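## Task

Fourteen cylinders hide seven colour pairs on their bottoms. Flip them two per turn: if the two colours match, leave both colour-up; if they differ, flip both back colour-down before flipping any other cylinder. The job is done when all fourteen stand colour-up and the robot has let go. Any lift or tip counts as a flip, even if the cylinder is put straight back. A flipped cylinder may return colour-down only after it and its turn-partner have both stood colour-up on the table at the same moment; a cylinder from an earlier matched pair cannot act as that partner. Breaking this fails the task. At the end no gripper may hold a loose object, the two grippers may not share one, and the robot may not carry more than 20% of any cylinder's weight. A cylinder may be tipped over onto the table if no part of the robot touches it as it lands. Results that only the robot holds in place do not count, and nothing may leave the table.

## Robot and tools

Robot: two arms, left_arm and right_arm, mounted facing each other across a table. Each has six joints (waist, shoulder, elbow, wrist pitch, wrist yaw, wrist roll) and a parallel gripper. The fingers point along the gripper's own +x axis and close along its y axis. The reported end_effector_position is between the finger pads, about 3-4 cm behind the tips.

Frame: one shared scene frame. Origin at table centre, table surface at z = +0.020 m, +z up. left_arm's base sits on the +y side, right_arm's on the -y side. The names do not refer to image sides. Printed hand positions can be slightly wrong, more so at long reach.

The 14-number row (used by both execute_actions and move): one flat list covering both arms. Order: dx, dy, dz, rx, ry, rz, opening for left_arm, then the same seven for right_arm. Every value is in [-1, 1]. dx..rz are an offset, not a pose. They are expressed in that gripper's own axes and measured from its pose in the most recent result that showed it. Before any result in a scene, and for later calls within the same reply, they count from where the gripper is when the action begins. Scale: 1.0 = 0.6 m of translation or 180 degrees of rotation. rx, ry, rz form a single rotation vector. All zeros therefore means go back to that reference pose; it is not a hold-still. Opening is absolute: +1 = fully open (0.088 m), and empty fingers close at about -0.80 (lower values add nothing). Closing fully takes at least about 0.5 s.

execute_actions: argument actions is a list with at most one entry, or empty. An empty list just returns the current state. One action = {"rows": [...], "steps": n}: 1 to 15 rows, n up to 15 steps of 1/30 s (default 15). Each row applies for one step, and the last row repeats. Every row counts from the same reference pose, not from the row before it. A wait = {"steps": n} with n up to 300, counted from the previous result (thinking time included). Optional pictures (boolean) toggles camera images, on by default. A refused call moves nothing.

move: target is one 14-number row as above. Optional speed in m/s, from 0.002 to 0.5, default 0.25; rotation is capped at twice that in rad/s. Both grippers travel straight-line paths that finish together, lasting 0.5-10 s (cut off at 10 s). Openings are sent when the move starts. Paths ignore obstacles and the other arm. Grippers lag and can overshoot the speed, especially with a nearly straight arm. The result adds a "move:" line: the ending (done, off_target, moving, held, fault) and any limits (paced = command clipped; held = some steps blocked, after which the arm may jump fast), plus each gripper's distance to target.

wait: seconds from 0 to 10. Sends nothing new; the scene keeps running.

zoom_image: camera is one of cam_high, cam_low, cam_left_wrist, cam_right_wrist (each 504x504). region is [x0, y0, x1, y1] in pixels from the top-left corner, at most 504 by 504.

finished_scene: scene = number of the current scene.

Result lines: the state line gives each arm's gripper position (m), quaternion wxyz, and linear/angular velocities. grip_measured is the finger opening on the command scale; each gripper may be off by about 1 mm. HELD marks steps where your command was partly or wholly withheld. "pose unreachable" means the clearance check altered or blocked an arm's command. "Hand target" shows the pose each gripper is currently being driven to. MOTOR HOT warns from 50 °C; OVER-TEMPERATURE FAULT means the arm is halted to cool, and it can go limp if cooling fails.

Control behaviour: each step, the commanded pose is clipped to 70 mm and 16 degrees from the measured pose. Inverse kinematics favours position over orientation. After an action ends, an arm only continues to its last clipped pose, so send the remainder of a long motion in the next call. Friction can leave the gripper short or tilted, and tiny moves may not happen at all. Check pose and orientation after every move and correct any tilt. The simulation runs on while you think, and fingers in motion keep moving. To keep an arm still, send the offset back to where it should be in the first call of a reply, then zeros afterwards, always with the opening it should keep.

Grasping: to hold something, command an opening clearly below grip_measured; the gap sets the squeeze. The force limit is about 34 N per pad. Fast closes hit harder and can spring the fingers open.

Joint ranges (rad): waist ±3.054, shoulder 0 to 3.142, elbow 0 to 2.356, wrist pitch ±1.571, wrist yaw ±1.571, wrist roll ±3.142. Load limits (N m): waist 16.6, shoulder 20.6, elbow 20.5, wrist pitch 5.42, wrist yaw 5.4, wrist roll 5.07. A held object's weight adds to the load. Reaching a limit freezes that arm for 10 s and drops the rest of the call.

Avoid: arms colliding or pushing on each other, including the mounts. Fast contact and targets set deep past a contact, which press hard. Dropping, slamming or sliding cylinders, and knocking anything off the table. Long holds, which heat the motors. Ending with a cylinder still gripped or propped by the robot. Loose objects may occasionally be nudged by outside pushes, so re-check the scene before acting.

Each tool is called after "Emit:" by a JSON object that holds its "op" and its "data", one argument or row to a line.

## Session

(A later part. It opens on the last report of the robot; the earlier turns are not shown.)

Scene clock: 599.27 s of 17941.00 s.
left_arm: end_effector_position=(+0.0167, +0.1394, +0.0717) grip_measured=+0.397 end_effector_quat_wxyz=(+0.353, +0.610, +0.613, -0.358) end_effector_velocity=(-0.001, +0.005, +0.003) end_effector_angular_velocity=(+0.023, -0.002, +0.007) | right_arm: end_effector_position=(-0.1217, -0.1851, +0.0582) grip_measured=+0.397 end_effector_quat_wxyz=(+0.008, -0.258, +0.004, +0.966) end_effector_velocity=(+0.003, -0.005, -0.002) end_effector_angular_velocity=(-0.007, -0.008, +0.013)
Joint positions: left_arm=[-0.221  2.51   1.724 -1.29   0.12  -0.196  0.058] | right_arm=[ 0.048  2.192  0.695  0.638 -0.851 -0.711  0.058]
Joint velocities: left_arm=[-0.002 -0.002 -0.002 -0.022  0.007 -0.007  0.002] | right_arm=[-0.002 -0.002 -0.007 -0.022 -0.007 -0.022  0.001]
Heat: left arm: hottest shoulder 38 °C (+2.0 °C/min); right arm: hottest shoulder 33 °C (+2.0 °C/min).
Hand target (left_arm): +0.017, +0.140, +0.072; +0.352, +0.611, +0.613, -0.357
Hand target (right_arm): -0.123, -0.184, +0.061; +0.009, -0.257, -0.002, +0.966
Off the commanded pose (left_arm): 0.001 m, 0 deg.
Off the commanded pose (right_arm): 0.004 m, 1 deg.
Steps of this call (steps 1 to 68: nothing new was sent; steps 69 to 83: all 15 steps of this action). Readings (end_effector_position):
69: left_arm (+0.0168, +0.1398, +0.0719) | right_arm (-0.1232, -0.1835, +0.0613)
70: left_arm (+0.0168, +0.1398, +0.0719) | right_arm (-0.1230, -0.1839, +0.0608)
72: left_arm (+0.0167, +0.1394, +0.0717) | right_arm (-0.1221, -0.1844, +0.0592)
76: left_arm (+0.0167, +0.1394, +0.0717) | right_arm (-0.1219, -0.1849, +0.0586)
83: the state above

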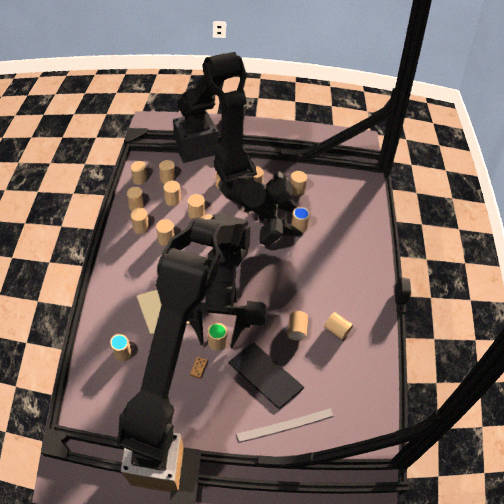

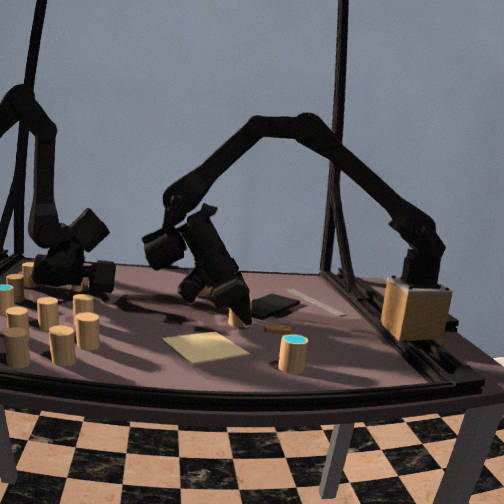

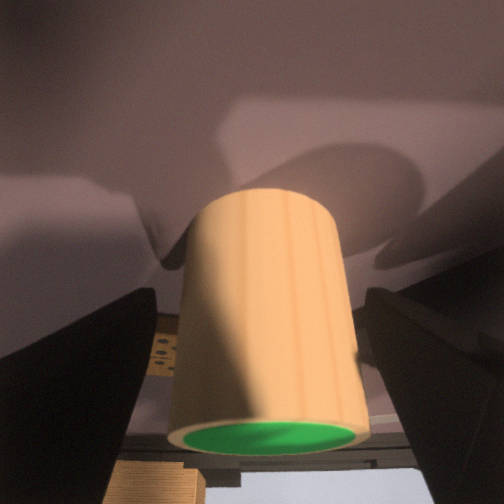

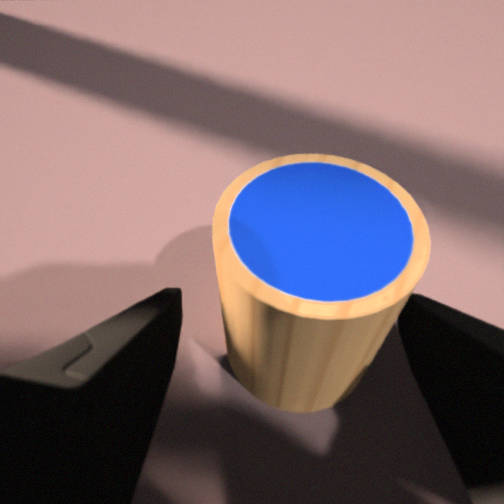

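Emit:
{"op": "execute_actions", "data": {
  "actions": [
    {"rows":[[0,0,0,0,0,0,0.4,0,-0.006,0.004,0,0,0,0.6]],"steps":15}
  ],
  "pictures": false
}}

Emit:
{"op": "execute_actions", "data": {
  "actions": [
    {"steps":30}
  ],
  "pictures": false
}}

Emit:
{"op": "execute_actions", "data": {
  "actions": [
    {"rows":[[0,0,0,0,0,0,-0.3,0,0,0,0,0,0,-0.3]],"steps":12}
  ],
  "pictures": false
}}

Emit:
{"op": "move", "data": {
  "target": [-0.068,0,-0.016,0,-0.497,0,-0.3,-0.044,0,0.103,0,0.5,0,-0.3],
  "speed": 0.35
}}

Emit:
{"op": "move", "data": {
  "target": [0.035,0,-0.061,0,0,0,-0.3,0.042,0,0.044,0,0,0,-0.3],
  "speed": 0.15
}}

Emit:
{"op": "move", "data": {
  "target": [0.02,0,-0.035,0,0.003,0,-0.3,0.032,0,0.018,0,0.003,0,-0.3],
  "speed": 0.04
}}

Scene clock: 615.50 s of 17941.00 s.
left_arm: end_effector_position=(+0.0167, +0.1394, +0.0717) grip_measured=+0.400 end_effector_quat_wxyz=(+0.353, +0.610, +0.613, -0.358) end_effector_velocity=(-0.001, +0.005, +0.003) end_effector_angular_velocity=(+0.023, -0.010, +0.020) | right_arm: end_effector_position=(-0.1217, -0.1850, +0.0575) grip_measured=+0.599 end_effector_quat_wxyz=(+0.007, -0.261, +0.009, +0.965) end_effector_velocity=(+0.002, -0.003, -0.001) end_effector_angular_velocity=(+0.006, -0.001, +0.013)
Joint positions: left_arm=[-0.221  2.51   1.724 -1.29   0.12  -0.196  0.059] | right_arm=[ 0.048  2.191  0.702  0.618 -0.85  -0.712  0.068]
Joint velocities: left_arm=[-0.002 -0.002 -0.002 -0.022  0.007 -0.022  0.   ] | right_arm=[-0.002 -0.002 -0.007 -0.007 -0.007 -0.022  0.   ]
Heat: left arm: hottest shoulder 39 °C (+1.0 °C/min); right arm: hottest shoulder 34 °C (+3.0 °C/min).
Hand target (left_arm): +0.017, +0.139, +0.072; +0.353, +0.610, +0.613, -0.358
Hand target (right_arm): -0.123, -0.181, +0.060; +0.008, -0.258, +0.004, +0.966
Off the commanded pose (left_arm): 0.000 m, 0 deg.
Off the commanded pose (right_arm): 0.005 m, 1 deg.
Steps of this call (steps 1 to 90: nothing new was sent; then 12.73 s passed at rest; steps 91 to 105: all 15 steps of this action). Readings (end_effector_position):
91: left_arm (+0.0167, +0.1394, +0.0717) | right_arm (-0.1217, -0.1851, +0.0582)
92: left_arm (+0.0167, +0.1394, +0.0717) | right_arm (-0.1216, -0.1853, +0.0578)
94: left_arm (+0.0167, +0.1394, +0.0717) | right_arm (-0.1215, -0.1853, +0.0575)
98: left_arm (+0.0167, +0.1394, +0.0717) | right_arm (-0.1217, -0.1850, +0.0575)
105: the state above

Scene clock: 616.50 s of 17941.00 s.
left_arm: end_effector_position=(+0.0167, +0.1394, +0.0717) grip_measured=+0.400 end_effector_quat_wxyz=(+0.353, +0.610, +0.613, -0.358) end_effector_velocity=(+0.002, -0.001, +0.000) end_effector_angular_velocity=(-0.011, -0.021, -0.007) | right_arm: end_effector_position=(-0.1217, -0.1850, +0.0575) grip_measured=+0.600 end_effector_quat_wxyz=(+0.007, -0.261, +0.009, +0.965) end_effector_velocity=(+0.001, -0.001, +0.000) end_effector_angular_velocity=(-0.015, +0.001, -0.001)
Joint positions: left_arm=[-0.221  2.51   1.724 -1.29   0.12  -0.196  0.059] | right_arm=[ 0.048  2.191  0.702  0.618 -0.85  -0.712  0.068]
Joint velocities: left_arm=[-0.002 -0.007 -0.007  0.007 -0.022 -0.007  0.   ] | right_arm=[-0.002 -0.002 -0.002 -0.007 -0.007  0.007 -0.   ]
Heat: left arm: hottest shoulder 40 °C (+2.0 °C/min); right arm: hottest shoulder 34 °C (+3.0 °C/min).
Hand target (left_arm): +0.017, +0.139, +0.072; +0.353, +0.610, +0.613, -0.358
Hand target (right_arm): -0.123, -0.181, +0.060; +0.008, -0.258, +0.004, +0.966
Off the commanded pose (left_arm): 0.000 m, 0 deg.
Off the commanded pose (right_arm): 0.005 m, 1 deg.
Steps of this call (steps 1 to 30: nothing new was sent). Readings (end_effector_position):
1: left_arm (+0.0167, +0.1394, +0.0717) | right_arm (-0.1217, -0.1850, +0.0575)
2: left_arm (+0.0167, +0.1394, +0.0717) | right_arm (-0.1217, -0.1850, +0.0575)
4: left_arm (+0.0167, +0.1394, +0.0717) | right_arm (-0.1217, -0.1850, +0.0575)
8: left_arm (+0.0167, +0.1394, +0.0717) | right_arm (-0.1217, -0.1850, +0.0575)
30: the state above

Scene clock: 616.90 s of 17941.00 s.
left_arm: end_effector_position=(+0.0168, +0.1396, +0.0717) grip_measured=+0.009 end_effector_quat_wxyz=(+0.353, +0.610, +0.613, -0.358) end_effector_velocity=(+0.002, +0.001, +0.003) end_effector_angular_velocity=(+0.001, -0.010, +0.005) | right_arm: end_effector_position=(-0.1218, -0.1852, +0.0577) grip_measured=+0.008 end_effector_quat_wxyz=(+0.006, -0.261, +0.009, +0.965) end_effector_velocity=(+0.000, +0.000, +0.002) end_effector_angular_velocity=(-0.003, +0.008, -0.001)
Joint positions: left_arm=[-0.221  2.51   1.724 -1.29   0.12  -0.196  0.039] | right_arm=[ 0.048  2.191  0.702  0.618 -0.853 -0.712  0.039]
Joint velocities: left_arm=[ 0.002 -0.007 -0.002 -0.007 -0.007 -0.007 -0.   ] | right_arm=[-0.002 -0.002 -0.002  0.007 -0.007  0.007 -0.   ]
Heat: left arm: hottest shoulder 40 °C (+2.0 °C/min); right arm: hottest shoulder 34 °C (+3.0 °C/min).
Hand target (left_arm): +0.017, +0.139, +0.072; +0.353, +0.610, +0.613, -0.358
Hand target (right_arm): -0.122, -0.185, +0.057; +0.007, -0.261, +0.009, +0.965
Off the commanded pose (left_arm): 0.000 m, 0 deg.
Off the commanded pose (right_arm): 0.000 m, 0 deg.
Steps of this call (steps 1 to 12: all 12 steps of this action). Readings (end_effector_position):
1: left_arm (+0.0167, +0.1394, +0.0717) | right_arm (-0.1217, -0.1850, +0.0575)
2: left_arm (+0.0167, +0.1394, +0.0717) | right_arm (-0.1217, -0.1850, +0.0575)
4: left_arm (+0.0168, +0.1397, +0.0718) | right_arm (-0.1217, -0.1850, +0.0575)
8: left_arm (+0.0168, +0.1396, +0.0717) | right_arm (-0.1218, -0.1852, +0.0577)
12: the state above

Scene clock: 619.93 s of 17941.00 s.
left_arm: end_effector_position=(+0.0161, +0.1256, +0.1140) grip_measured=+0.009 end_effector_quat_wxyz=(+0.680, +0.178, +0.190, -0.685) end_effector_velocity=(-0.002, -0.001, +0.002) end_effector_angular_velocity=(-0.014, +0.017, -0.005) | right_arm: end_effector_position=(-0.1301, -0.1857, +0.1260) grip_measured=+0.005 end_effector_quat_wxyz=(+0.001, -0.864, +0.015, +0.503) end_effector_velocity=(-0.000, +0.003, +0.004) end_effector_angular_velocity=(+0.006, +0.002, +0.007)
Joint positions: left_arm=[-0.408  2.022  0.378  1.08  -0.346 -0.232  0.039] | right_arm=[ 0.475  2.471  2.007 -1.551  0.277 -0.552  0.039]
Joint velocities: left_arm=[-0.002  0.002 -0.002  0.022  0.007 -0.007 -0.   ] | right_arm=[-0.002 -0.002  0.012 -0.007  0.007 -0.007 -0.   ]
Heat: left arm: hottest shoulder 40 °C (+2.0 °C/min); right arm: hottest shoulder 34 °C (+3.0 °C/min).
Hand target (left_arm): +0.016, +0.127, +0.112; +0.680, +0.181, +0.189, -0.685
Hand target (right_arm): -0.131, -0.185, +0.123; -0.001, +0.866, -0.015, -0.499
Off the commanded pose (left_arm): 0.003 m, 1 deg.
Off the commanded pose (right_arm): 0.002 m, 1 deg.
move: done

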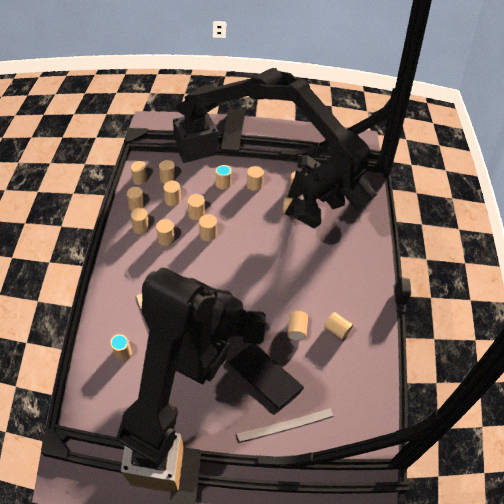

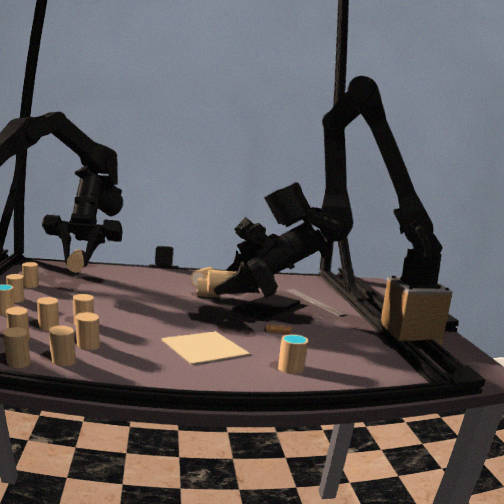

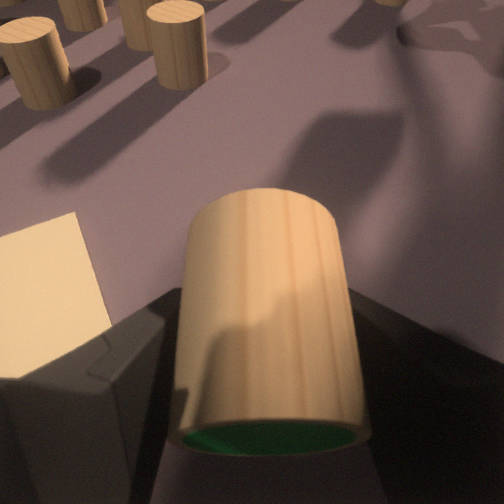

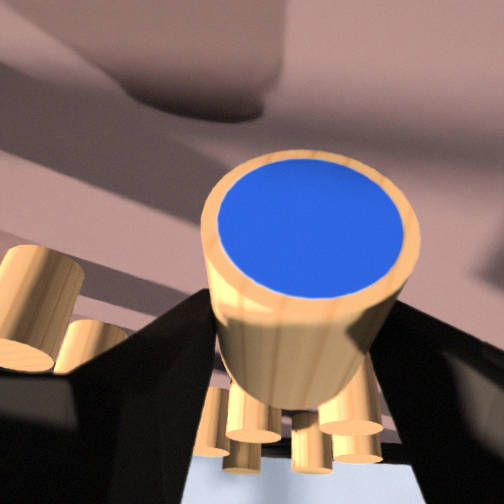

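Scene clock: 620.80 s of 17941.00 s.
left_arm: end_effector_position=(+0.0169, +0.1274, +0.0713) grip_measured=+0.009 end_effector_quat_wxyz=(+0.680, +0.181, +0.191, -0.685) end_effector_velocity=(-0.001, +0.003, -0.003) end_effector_angular_velocity=(+0.008, -0.006, -0.012) | right_arm: end_effector_position=(-0.1381, -0.1863, +0.0934) grip_measured=+0.004 end_effector_quat_wxyz=(+0.000, -0.865, +0.015, +0.501) end_effector_velocity=(+0.003, -0.005, +0.002) end_effector_angular_velocity=(-0.033, -0.006, -0.006)
Joint positions: left_arm=[-0.408  2.288  0.407  1.312 -0.346 -0.233  0.039] | right_arm=[ 0.488  2.543  2.008 -1.484  0.274 -0.541  0.039]
Joint velocities: left_arm=[-0.002  0.007 -0.007  0.007  0.007  0.007  0.   ] | right_arm=[-0.002 -0.002 -0.002 -0.022 -0.022 -0.007 -0.   ]
Heat: left arm: hottest shoulder 39 °C (+1.0 °C/min); right arm: hottest shoulder 34 °C (+3.0 °C/min).
Hand target (left_arm): +0.016, +0.126, +0.071; +0.680, +0.178, +0.190, -0.685
Hand target (right_arm): -0.140, -0.186, +0.091; -0.001, +0.864, -0.016, -0.502
Off the commanded pose (left_arm): 0.002 m, 0 deg.
Off the commanded pose (right_arm): 0.003 m, 0 deg.
move: done

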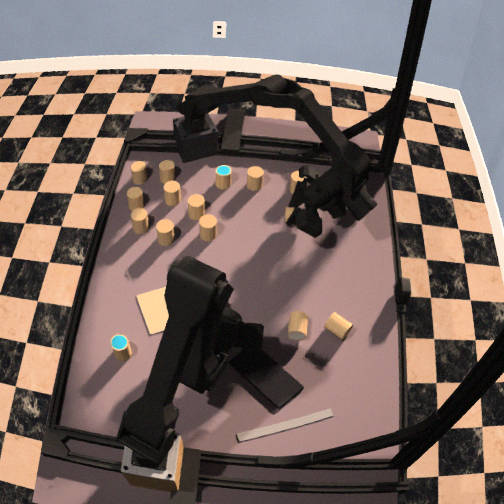

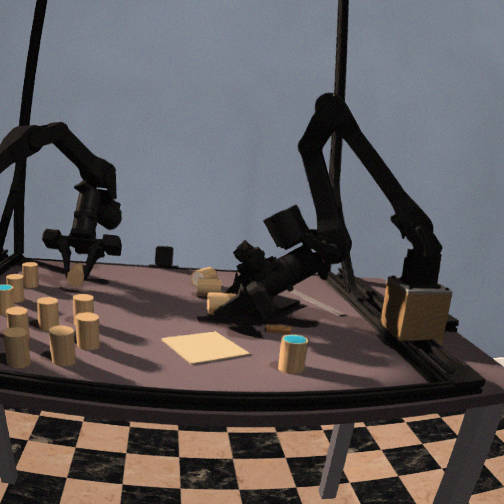

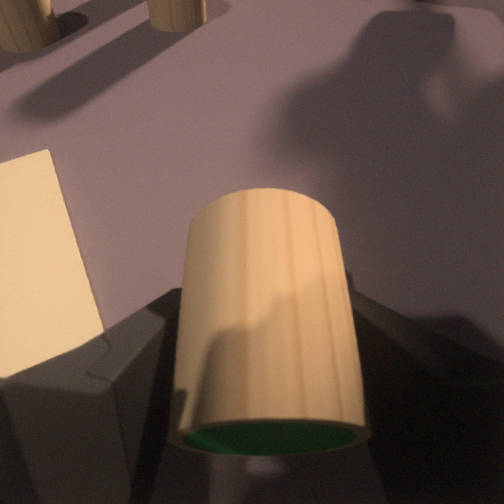

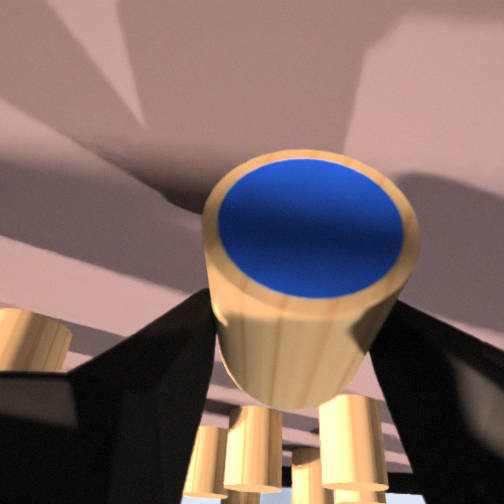

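Scene clock: 621.70 s of 17941.00 s.
left_arm: end_effector_position=(+0.0165, +0.1266, +0.0519) grip_measured=+0.009 end_effector_quat_wxyz=(+0.680, +0.179, +0.191, -0.685) end_effector_velocity=(-0.002, +0.000, -0.001) end_effector_angular_velocity=(-0.001, -0.002, -0.012) | right_arm: end_effector_position=(-0.1407, -0.1844, +0.0782) grip_measured=+0.004 end_effector_quat_wxyz=(+0.004, -0.863, +0.013, +0.506) end_effector_velocity=(+0.002, -0.001, +0.001) end_effector_angular_velocity=(-0.006, -0.002, -0.012)
Joint positions: left_arm=[-0.408  2.41   0.439  1.405 -0.346 -0.234  0.039] | right_arm=[ 0.488  2.569  1.997 -1.436  0.274 -0.539  0.039]
Joint velocities: left_arm=[-0.002  0.007  0.002  0.007  0.007  0.007 -0.   ] | right_arm=[-0.002 -0.002 -0.002 -0.007 -0.007  0.007 -0.   ]
Heat: left arm: hottest shoulder 39 °C (+1.0 °C/min); right arm: hottest shoulder 34 °C (+3.0 °C/min).
Hand target (left_arm): +0.017, +0.128, +0.047; +0.679, +0.184, +0.194, -0.684
Hand target (right_arm): -0.138, -0.187, +0.072; -0.000, +0.867, -0.015, -0.497
Off the commanded pose (left_arm): 0.005 m, 1 deg.
Off the commanded pose (right_arm): 0.008 m, 1 deg.
move: done

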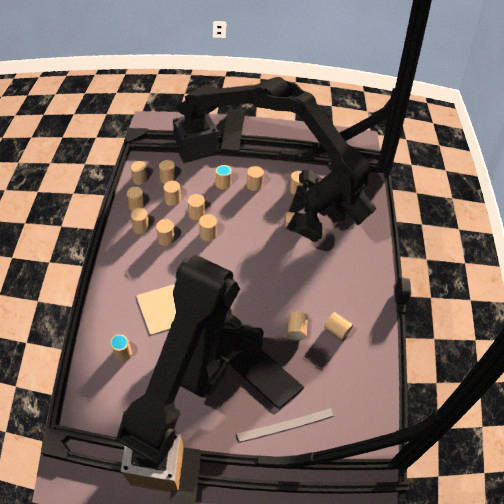

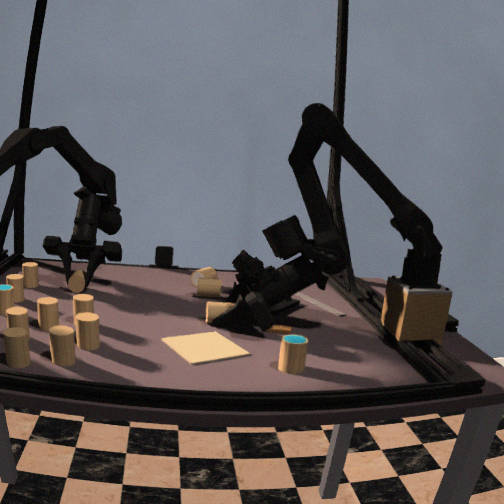

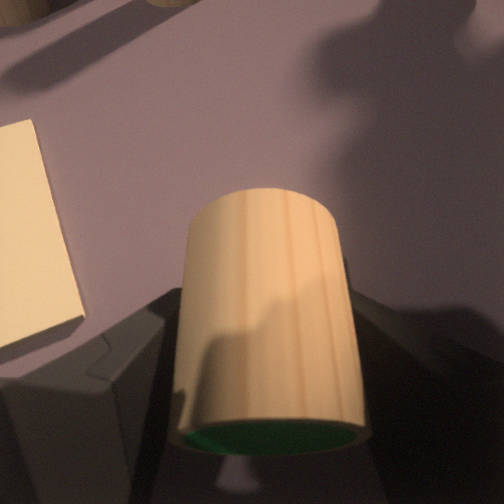

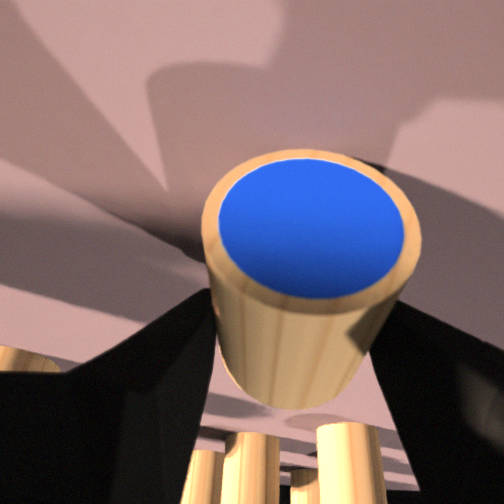

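Emit:
{"op": "move", "data": {
  "target": [0.019,0,0.047,0,0.503,0,0.6,0.061,0,-0.009,0,-0.496,0,0.6],
  "speed": 0.35
}}

Scene clock: 627.87 s of 17941.00 s.
left_arm: end_effector_position=(+0.0174, +0.1036, +0.0723) grip_measured=+0.600 end_effector_quat_wxyz=(+0.347, +0.612, +0.616, -0.354) end_effector_velocity=(-0.004, +0.000, +0.001) end_effector_angular_velocity=(+0.006, +0.014, +0.015) | right_arm: end_effector_position=(-0.1196, -0.1810, +0.0553) grip_measured=+0.600 end_effector_quat_wxyz=(+0.009, -0.257, -0.003, +0.966) end_effector_velocity=(+0.003, -0.005, -0.003) end_effector_angular_velocity=(-0.016, -0.006, +0.006)
Joint positions: left_arm=[-0.2    2.662  2.022 -1.454  0.115 -0.175  0.068] | right_arm=[ 0.036  2.208  0.705  0.642 -0.856 -0.733  0.068]
Joint velocities: left_arm=[-0.002  0.002  0.007 -0.007  0.022 -0.007 -0.001] | right_arm=[-0.002  0.002 -0.012 -0.007 -0.007 -0.007 -0.   ]
Heat: left arm: hottest shoulder 38 °C (-1.0 °C/min); right arm: hottest shoulder 35 °C (+4.0 °C/min).
Hand target (left_arm): +0.018, +0.103, +0.070; +0.345, +0.612, +0.618, -0.353
Hand target (right_arm): -0.117, -0.184, +0.050; +0.007, -0.260, +0.006, +0.966
Off the commanded pose (left_arm): 0.002 m, 1 deg.
Off the commanded pose (right_arm): 0.008 m, 1 deg.
move: done

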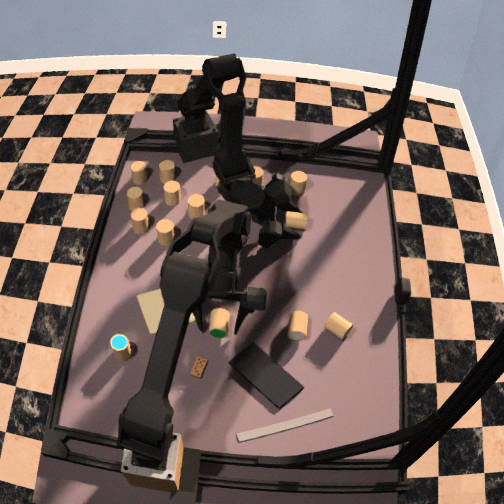

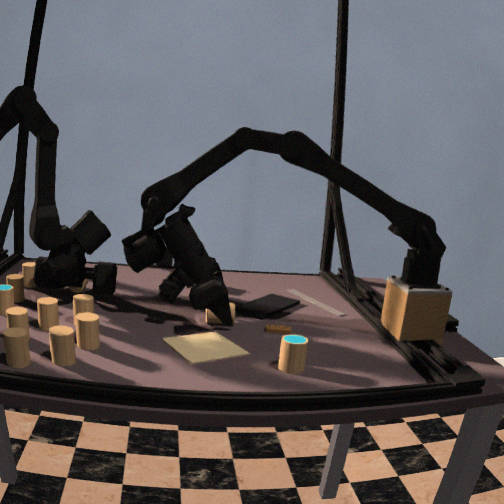

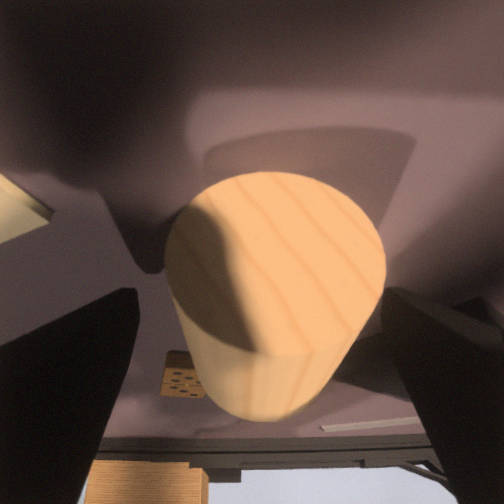

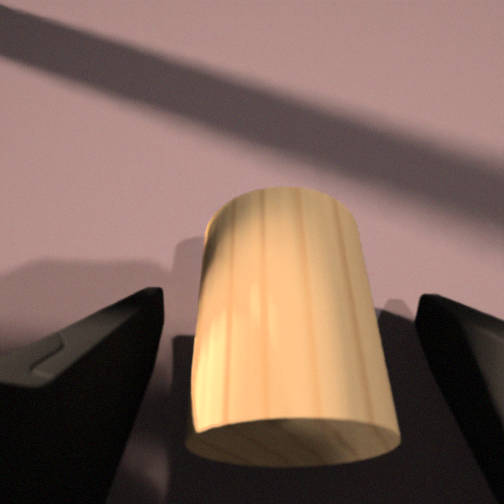

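Emit:
{"op": "execute_actions", "data": {
  "actions": [
    {"rows":[[0,0,0,0,0,0,-0.3,0,0,0,0,0,0,-0.3]],"steps":12}
  ],
  "pictures": false
}}

Emit:
{"op": "move", "data": {
  "target": [-0.149,-0.328,0.114,0,-0.5,0,-0.3,-0.19,-0.102,0.033,0,0.5,0,-0.3],
  "speed": 0.35
}}

Scene clock: 647.37 s of 17941.00 s.
left_arm: end_effector_position=(+0.0173, +0.1039, +0.0719) grip_measured=+0.011 end_effector_quat_wxyz=(+0.347, +0.613, +0.617, -0.353) end_effector_velocity=(+0.002, +0.001, +0.001) end_effector_angular_velocity=(+0.006, -0.019, +0.018) | right_arm: end_effector_position=(-0.1195, -0.1813, +0.0551) grip_measured=-0.002 end_effector_quat_wxyz=(+0.009, -0.257, -0.002, +0.966) end_effector_velocity=(+0.001, -0.004, +0.002) end_effector_angular_velocity=(-0.008, +0.011, +0.016)
Joint positions: left_arm=[-0.2    2.664  2.023 -1.455  0.115 -0.175  0.04 ] | right_arm=[ 0.036  2.209  0.705  0.643 -0.857 -0.731  0.039]
Joint velocities: left_arm=[ 0.002 -0.002 -0.002 -0.007 -0.007 -0.022 -0.   ] | right_arm=[-0.002 -0.007 -0.007 -0.007 -0.022 -0.007 -0.   ]
Heat: left arm: hottest shoulder 40 °C (+2.0 °C/min); right arm: hottest shoulder 34 °C (+2.0 °C/min).
Hand target (left_arm): +0.017, +0.104, +0.072; +0.347, +0.612, +0.616, -0.354
Hand target (right_arm): -0.120, -0.181, +0.055; +0.009, -0.257, -0.003, +0.966
Off the commanded pose (left_arm): 0.000 m, 0 deg.
Off the commanded pose (right_arm): 0.000 m, 0 deg.
Steps of this call (steps 1 to 90: nothing new was sent; then 16.10 s passed at rest; steps 91 to 102: all 12 steps of this action). Readings (end_effector_position):
91: left_arm (+0.0174, +0.1038, +0.0719) | right_arm (-0.1194, -0.1812, +0.0550)
92: left_arm (+0.0174, +0.1038, +0.0719) | right_arm (-0.1194, -0.1812, +0.0550)
94: left_arm (+0.0174, +0.1038, +0.0719) | right_arm (-0.1194, -0.1812, +0.0550)
98: left_arm (+0.0173, +0.1039, +0.0719) | right_arm (-0.1195, -0.1812, +0.0553)
102: the state above

Scene clock: 650.37 s of 17941.00 s.
left_arm: end_effector_position=(-0.1803, +0.0011, +0.1170) grip_measured=+0.011 end_effector_quat_wxyz=(+0.678, +0.183, +0.196, -0.684) end_effector_velocity=(-0.001, +0.002, -0.000) end_effector_angular_velocity=(+0.001, -0.001, -0.012) | right_arm: end_effector_position=(-0.0288, -0.1241, +0.1307) grip_measured=-0.002 end_effector_quat_wxyz=(+0.012, -0.863, +0.009, +0.505) end_effector_velocity=(-0.001, +0.004, +0.002) end_effector_angular_velocity=(+0.014, +0.005, +0.006)
Joint positions: left_arm=[-0.698  2.404  1.381  0.358 -0.577 -0.428  0.04 ] | right_arm=[ 0.21   2.293  1.723 -1.337  0.392 -0.805  0.039]
Joint velocities: left_arm=[-0.002 -0.002 -0.007  0.007  0.007  0.007  0.   ] | right_arm=[-0.002 -0.002  0.007  0.007  0.007 -0.007 -0.   ]
Heat: left arm: hottest shoulder 41 °C (+3.0 °C/min); right arm: hottest shoulder 34 °C (+1.0 °C/min).
Hand target (left_arm): -0.181, +0.000, +0.116; +0.679, +0.182, +0.194, -0.684
Hand target (right_arm): -0.030, -0.123, +0.129; -0.012, +0.864, -0.008, -0.502
Off the commanded pose (left_arm): 0.002 m, 1 deg.
Off the commanded pose (right_arm): 0.002 m, 1 deg.
move: done

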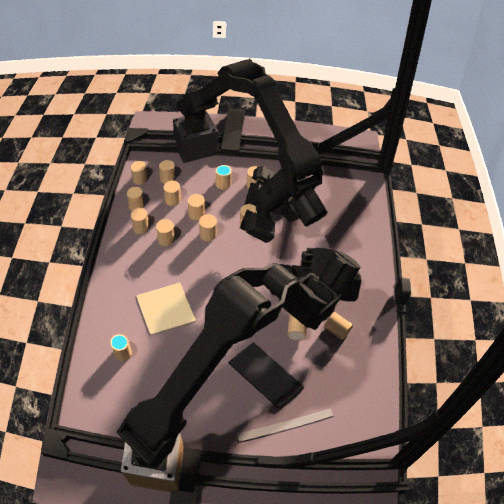

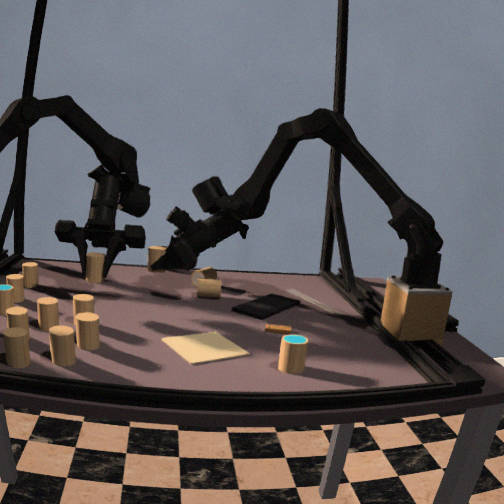

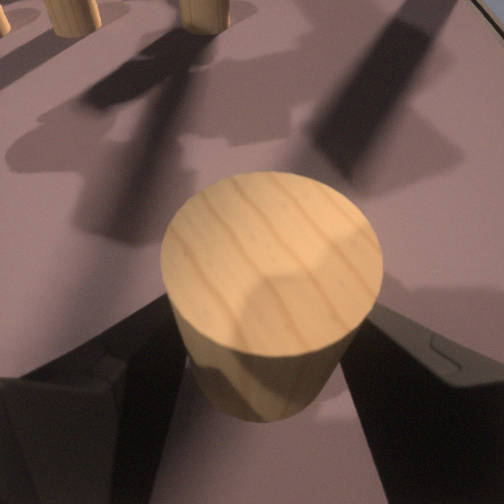

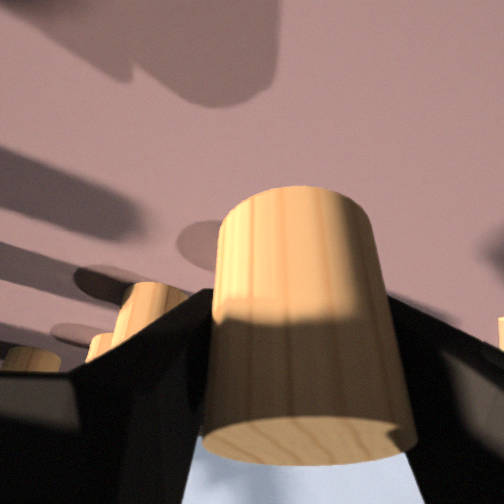

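Emit:
{"op": "move", "data": {
  "target": [0.028,0,-0.049,0.005,0,0,-0.3,0.068,0,0.039,-0.009,0.004,0,-0.3],
  "speed": 0.15
}}

Emit:
{"op": "move", "data": {
  "target": [0.019,0,-0.033,0,0,0,-0.3,0.033,0,0.019,0,0.003,0,-0.3],
  "speed": 0.04
}}

Scene clock: 656.00 s of 17941.00 s.
left_arm: end_effector_position=(-0.1787, +0.0029, +0.0823) grip_measured=+0.011 end_effector_quat_wxyz=(+0.677, +0.191, +0.193, -0.685) end_effector_velocity=(+0.003, +0.004, -0.004) end_effector_angular_velocity=(+0.018, -0.015, +0.007) | right_arm: end_effector_position=(-0.0299, -0.1217, +0.0877) grip_measured=-0.002 end_effector_quat_wxyz=(+0.005, -0.863, +0.003, +0.505) end_effector_velocity=(+0.004, -0.003, +0.002) end_effector_angular_velocity=(-0.017, -0.019, +0.006)
Joint positions: left_arm=[-0.698  2.494  1.381  0.44  -0.577 -0.416  0.04 ] | right_arm=[ 0.21   2.368  1.671 -1.209  0.396 -0.825  0.039]
Joint velocities: left_arm=[-0.002 -0.002 -0.007 -0.022 -0.007 -0.007 -0.   ] | right_arm=[-0.002 -0.002 -0.002 -0.022  0.007 -0.007 -0.   ]
Heat: left arm: hottest shoulder 41 °C (+3.0 °C/min); right arm: hottest shoulder 34 °C (+1.0 °C/min).
Hand target (left_arm): -0.181, +0.002, +0.083; +0.676, +0.188, +0.191, -0.686
Hand target (right_arm): -0.029, -0.124, +0.084; +0.000, +0.866, -0.002, -0.500
Off the commanded pose (left_arm): 0.003 m, 0 deg.
Off the commanded pose (right_arm): 0.004 m, 1 deg.
move: done

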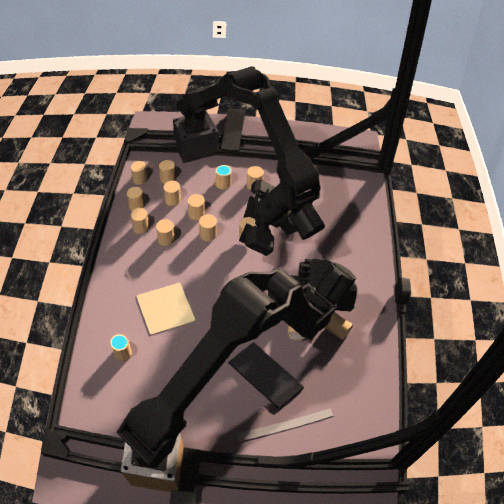

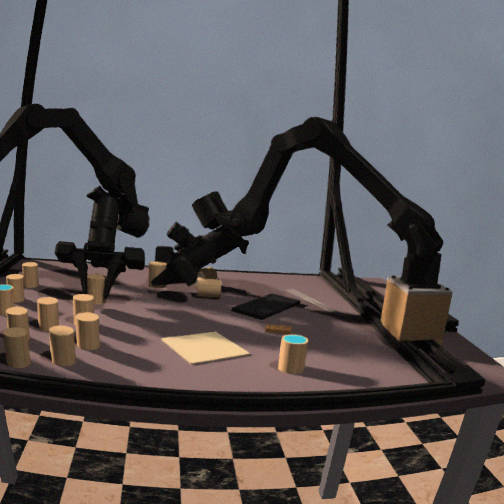

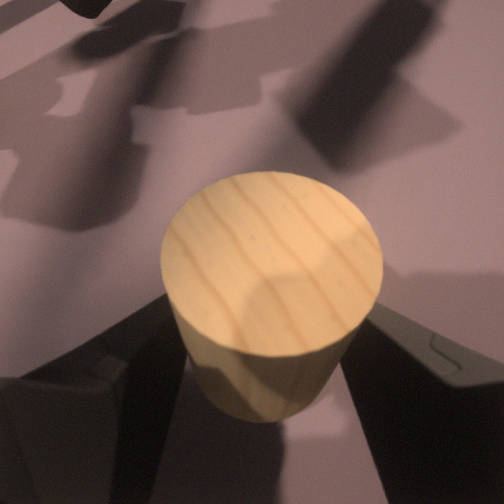

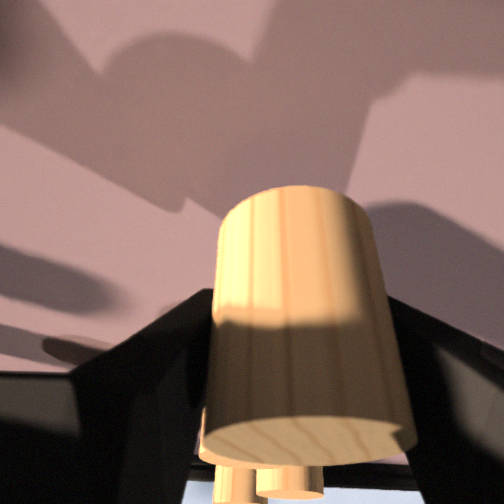

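Scene clock: 656.80 s of 17941.00 s.
left_arm: end_effector_position=(-0.1788, +0.0024, +0.0682) grip_measured=+0.011 end_effector_quat_wxyz=(+0.678, +0.183, +0.192, -0.685) end_effector_velocity=(-0.000, +0.000, -0.002) end_effector_angular_velocity=(-0.005, +0.004, +0.007) | right_arm: end_effector_position=(-0.0322, -0.1183, +0.0729) grip_measured=-0.002 end_effector_quat_wxyz=(+0.011, -0.862, -0.001, +0.507) end_effector_velocity=(+0.004, -0.001, +0.001) end_effector_angular_velocity=(-0.009, -0.013, +0.006)
Joint positions: left_arm=[-0.698  2.539  1.386  0.495 -0.58  -0.419  0.04 ] | right_arm=[ 0.211  2.399  1.665 -1.159  0.4   -0.822  0.039]
Joint velocities: left_arm=[-0.002  0.007  0.002  0.007 -0.007 -0.007 -0.   ] | right_arm=[-0.002 -0.002 -0.007 -0.007  0.007 -0.007  0.   ]
Heat: left arm: hottest shoulder 41 °C (+3.0 °C/min); right arm: hottest shoulder 34 °C (+1.0 °C/min).
Hand target (left_arm): -0.179, +0.004, +0.060; +0.677, +0.191, +0.193, -0.685
Hand target (right_arm): -0.030, -0.122, +0.065; -0.005, +0.866, -0.003, -0.500
Off the commanded pose (left_arm): 0.009 m, 1 deg.
Off the commanded pose (right_arm): 0.009 m, 1 deg.
move: off_target (left_arm, right_arm)

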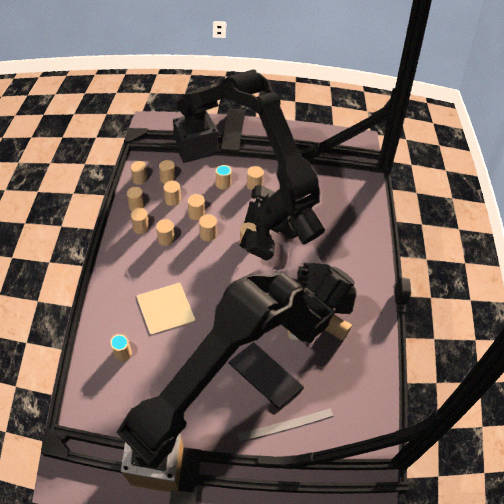

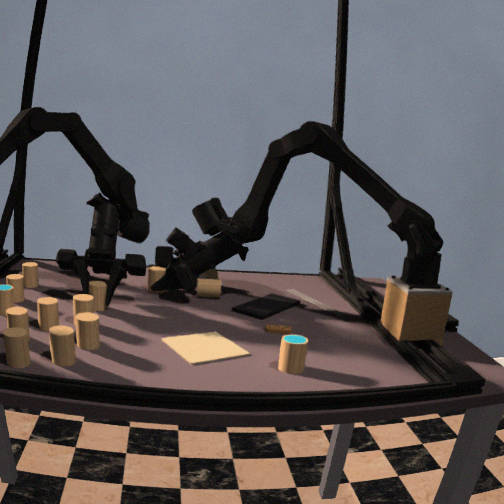

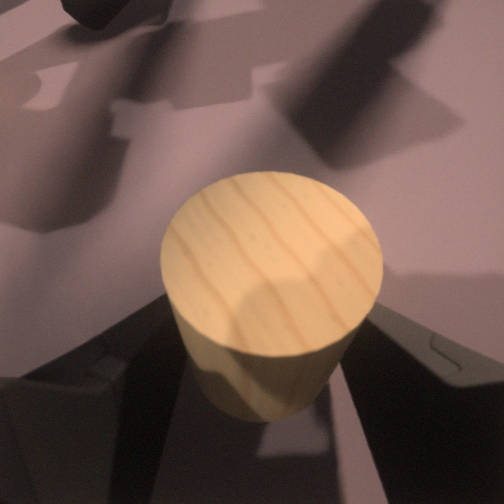

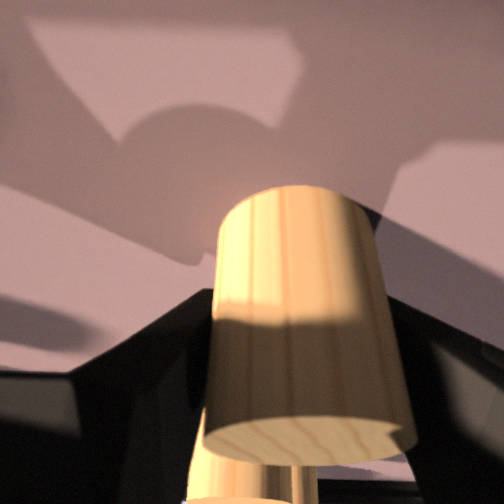

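Emit:
{"op": "execute_actions", "data": {
  "actions": [
    {"rows":[[0,0,0,0,0,0,0.6,0,0,0,0,0,0,0.6]],"steps":8}
  ],
  "pictures": false
}}

Emit:
{"op": "move", "data": {
  "target": [-0.117,0,0,0,0,0,0.7,-0.108,0,-0.063,-0.006,0.004,0,0.6],
  "speed": 0.15
}}

Emit:
{"op": "move", "data": {
  "target": [0.177,0.423,0.109,0.004,-0.004,0.004,0.7,-0.017,0.233,0.029,0,0,0,0.6],
  "speed": 0.3
}}

Scene clock: 667.07 s of 17941.00 s.
left_arm: end_effector_position=(-0.1789, +0.0021, +0.0680) grip_measured=+0.582 end_effector_quat_wxyz=(+0.678, +0.183, +0.192, -0.686) end_effector_velocity=(+0.001, +0.000, -0.000) end_effector_angular_velocity=(+0.001, +0.024, +0.008) | right_arm: end_effector_position=(-0.0321, -0.1185, +0.0722) grip_measured=+0.591 end_effector_quat_wxyz=(+0.011, -0.862, -0.001, +0.506) end_effector_velocity=(+0.000, -0.003, -0.001) end_effector_angular_velocity=(-0.017, -0.002, +0.007)
Joint positions: left_arm=[-0.698  2.541  1.387  0.497 -0.58  -0.418  0.068] | right_arm=[ 0.212  2.401  1.664 -1.157  0.401 -0.821  0.068]
Joint velocities: left_arm=[ 0.002 -0.002 -0.007  0.007  0.007 -0.022  0.018] | right_arm=[ 0.002  0.002 -0.002 -0.007 -0.007 -0.007  0.028]
Heat: left arm: hottest shoulder 41 °C (+2.0 °C/min); right arm: hottest shoulder 35 °C (+1.0 °C/min).
Hand target (left_arm): -0.179, +0.002, +0.068; +0.678, +0.183, +0.192, -0.685
Hand target (right_arm): -0.032, -0.118, +0.073; -0.011, +0.862, +0.001, -0.507
Off the commanded pose (left_arm): 0.000 m, 0 deg.
Off the commanded pose (right_arm): 0.001 m, 0 deg.
Steps of this call (steps 1 to 300: nothing new was sent; steps 301 to 308: all 8 steps of this action). Readings (end_effector_position):
301: left_arm (-0.1789, +0.0021, +0.0680) | right_arm (-0.0321, -0.1185, +0.0723)
302: left_arm (-0.1789, +0.0021, +0.0680) | right_arm (-0.0321, -0.1185, +0.0723)
304: left_arm (-0.1789, +0.0021, +0.0680) | right_arm (-0.0321, -0.1186, +0.0722)
308: the state above

Scene clock: 668.43 s of 17941.00 s.
left_arm: end_effector_position=(-0.1789, +0.0621, +0.0985) grip_measured=+0.700 end_effector_quat_wxyz=(+0.677, +0.188, +0.192, -0.685) end_effector_velocity=(+0.002, +0.002, -0.002) end_effector_angular_velocity=(+0.012, +0.001, +0.001) | right_arm: end_effector_position=(-0.0286, -0.1227, +0.1400) grip_measured=+0.600 end_effector_quat_wxyz=(-0.004, -0.869, +0.001, +0.495) end_effector_velocity=(+0.001, -0.005, +0.003) end_effector_angular_velocity=(-0.029, -0.005, +0.019)
Joint positions: left_arm=[-0.795  2.344  1.152  0.483 -0.652 -0.491  0.073] | right_arm=[ 0.213  2.301  1.766 -1.392  0.406 -0.831  0.068]
Joint velocities: left_arm=[ 0.002 -0.002 -0.007 -0.007  0.007 -0.007 -0.001] | right_arm=[ 0.002 -0.007 -0.002 -0.022 -0.007 -0.022 -0.   ]
Heat: left arm: hottest shoulder 41 °C (+2.0 °C/min); right arm: hottest shoulder 35 °C (+1.0 °C/min).
Hand target (left_arm): -0.179, +0.062, +0.104; +0.678, +0.183, +0.192, -0.686
Hand target (right_arm): -0.031, -0.120, +0.147; -0.003, +0.866, +0.006, -0.501
Off the commanded pose (left_arm): 0.005 m, 1 deg.
Off the commanded pose (right_arm): 0.008 m, 1 deg.
move: done

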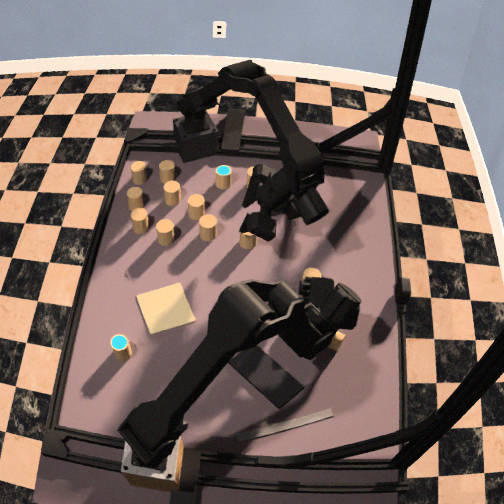

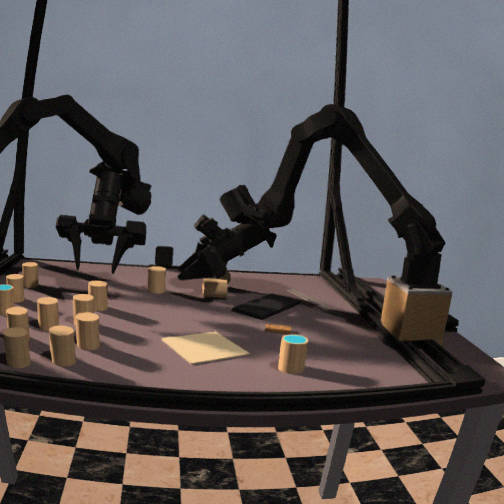

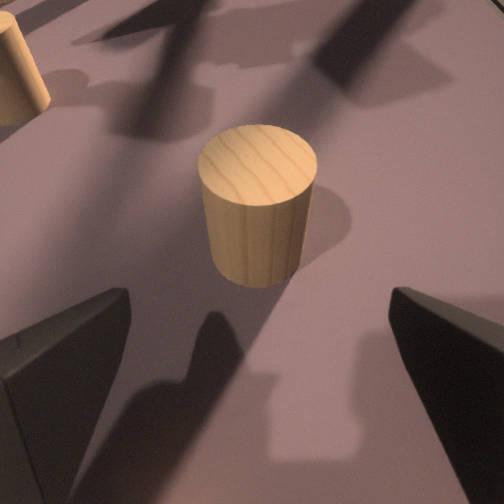

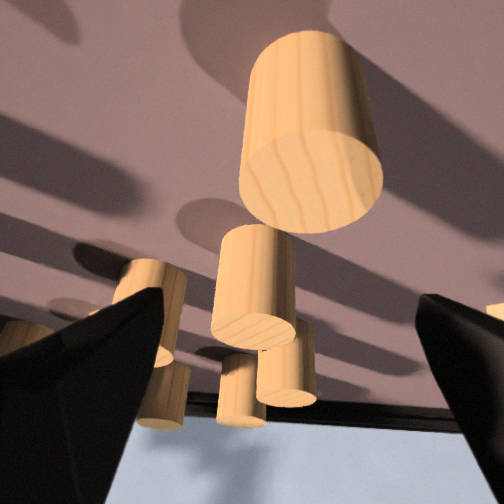

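Scene clock: 669.93 s of 17941.00 s.
left_arm: end_effector_position=(+0.0772, -0.0638, +0.1003) grip_measured=+0.700 end_effector_quat_wxyz=(+0.684, +0.190, +0.180, -0.681) end_effector_velocity=(-0.000, +0.002, -0.005) end_effector_angular_velocity=(+0.022, -0.012, +0.000) | right_arm: end_effector_position=(-0.0478, -0.2617, +0.1381) grip_measured=+0.600 end_effector_quat_wxyz=(-0.008, -0.871, +0.003, +0.491) end_effector_velocity=(+0.002, -0.002, +0.001) end_effector_angular_velocity=(-0.021, -0.002, +0.013)
Joint positions: left_arm=[-0.081  2.367  1.137  0.7   -0.085 -0.033  0.073] | right_arm=[ 0.522  2.05   1.328 -1.321  0.282 -0.53   0.068]
Joint velocities: left_arm=[-0.002  0.002  0.002 -0.022 -0.007  0.007  0.   ] | right_arm=[-0.002 -0.002 -0.002 -0.007 -0.007 -0.022 -0.   ]
Heat: left arm: hottest shoulder 41 °C (+2.0 °C/min); right arm: hottest shoulder 35 °C (+1.0 °C/min).
Hand target (left_arm): +0.076, -0.066, +0.100; +0.682, +0.190, +0.179, -0.683
Hand target (right_arm): -0.047, -0.263, +0.141; +0.006, +0.869, -0.003, -0.495
Off the commanded pose (left_arm): 0.005 m, 1 deg.
Off the commanded pose (right_arm): 0.003 m, 1 deg.
move: done

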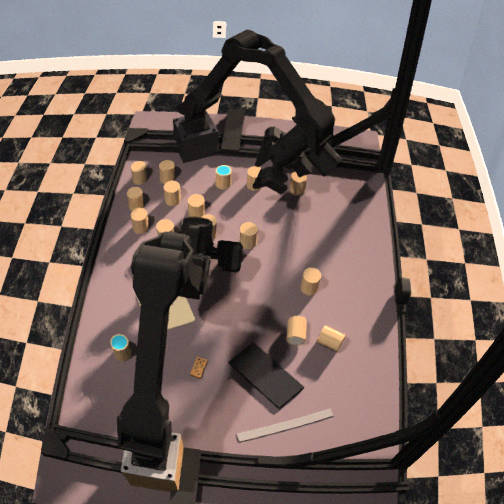

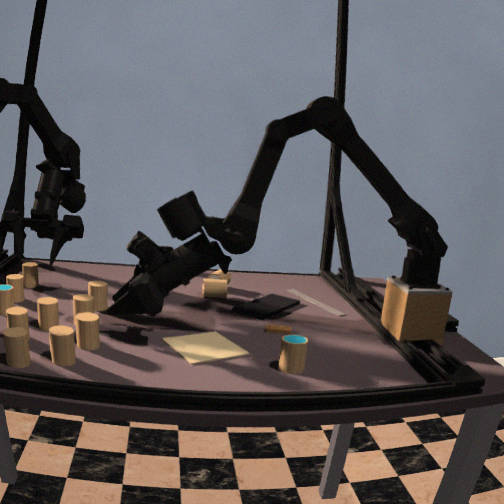

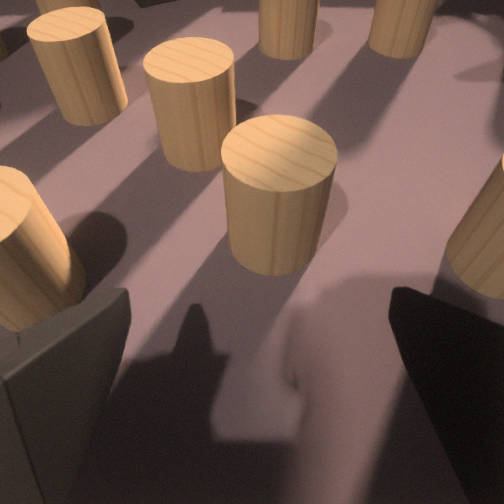

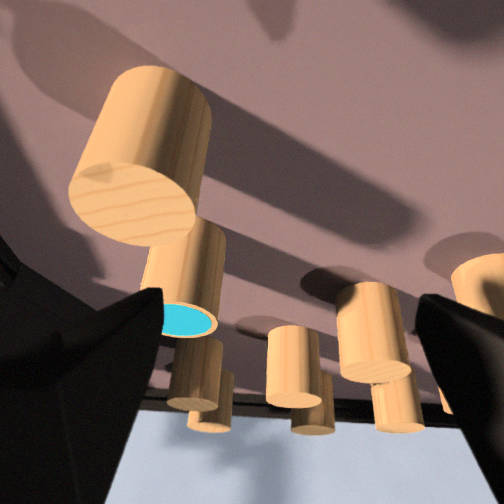

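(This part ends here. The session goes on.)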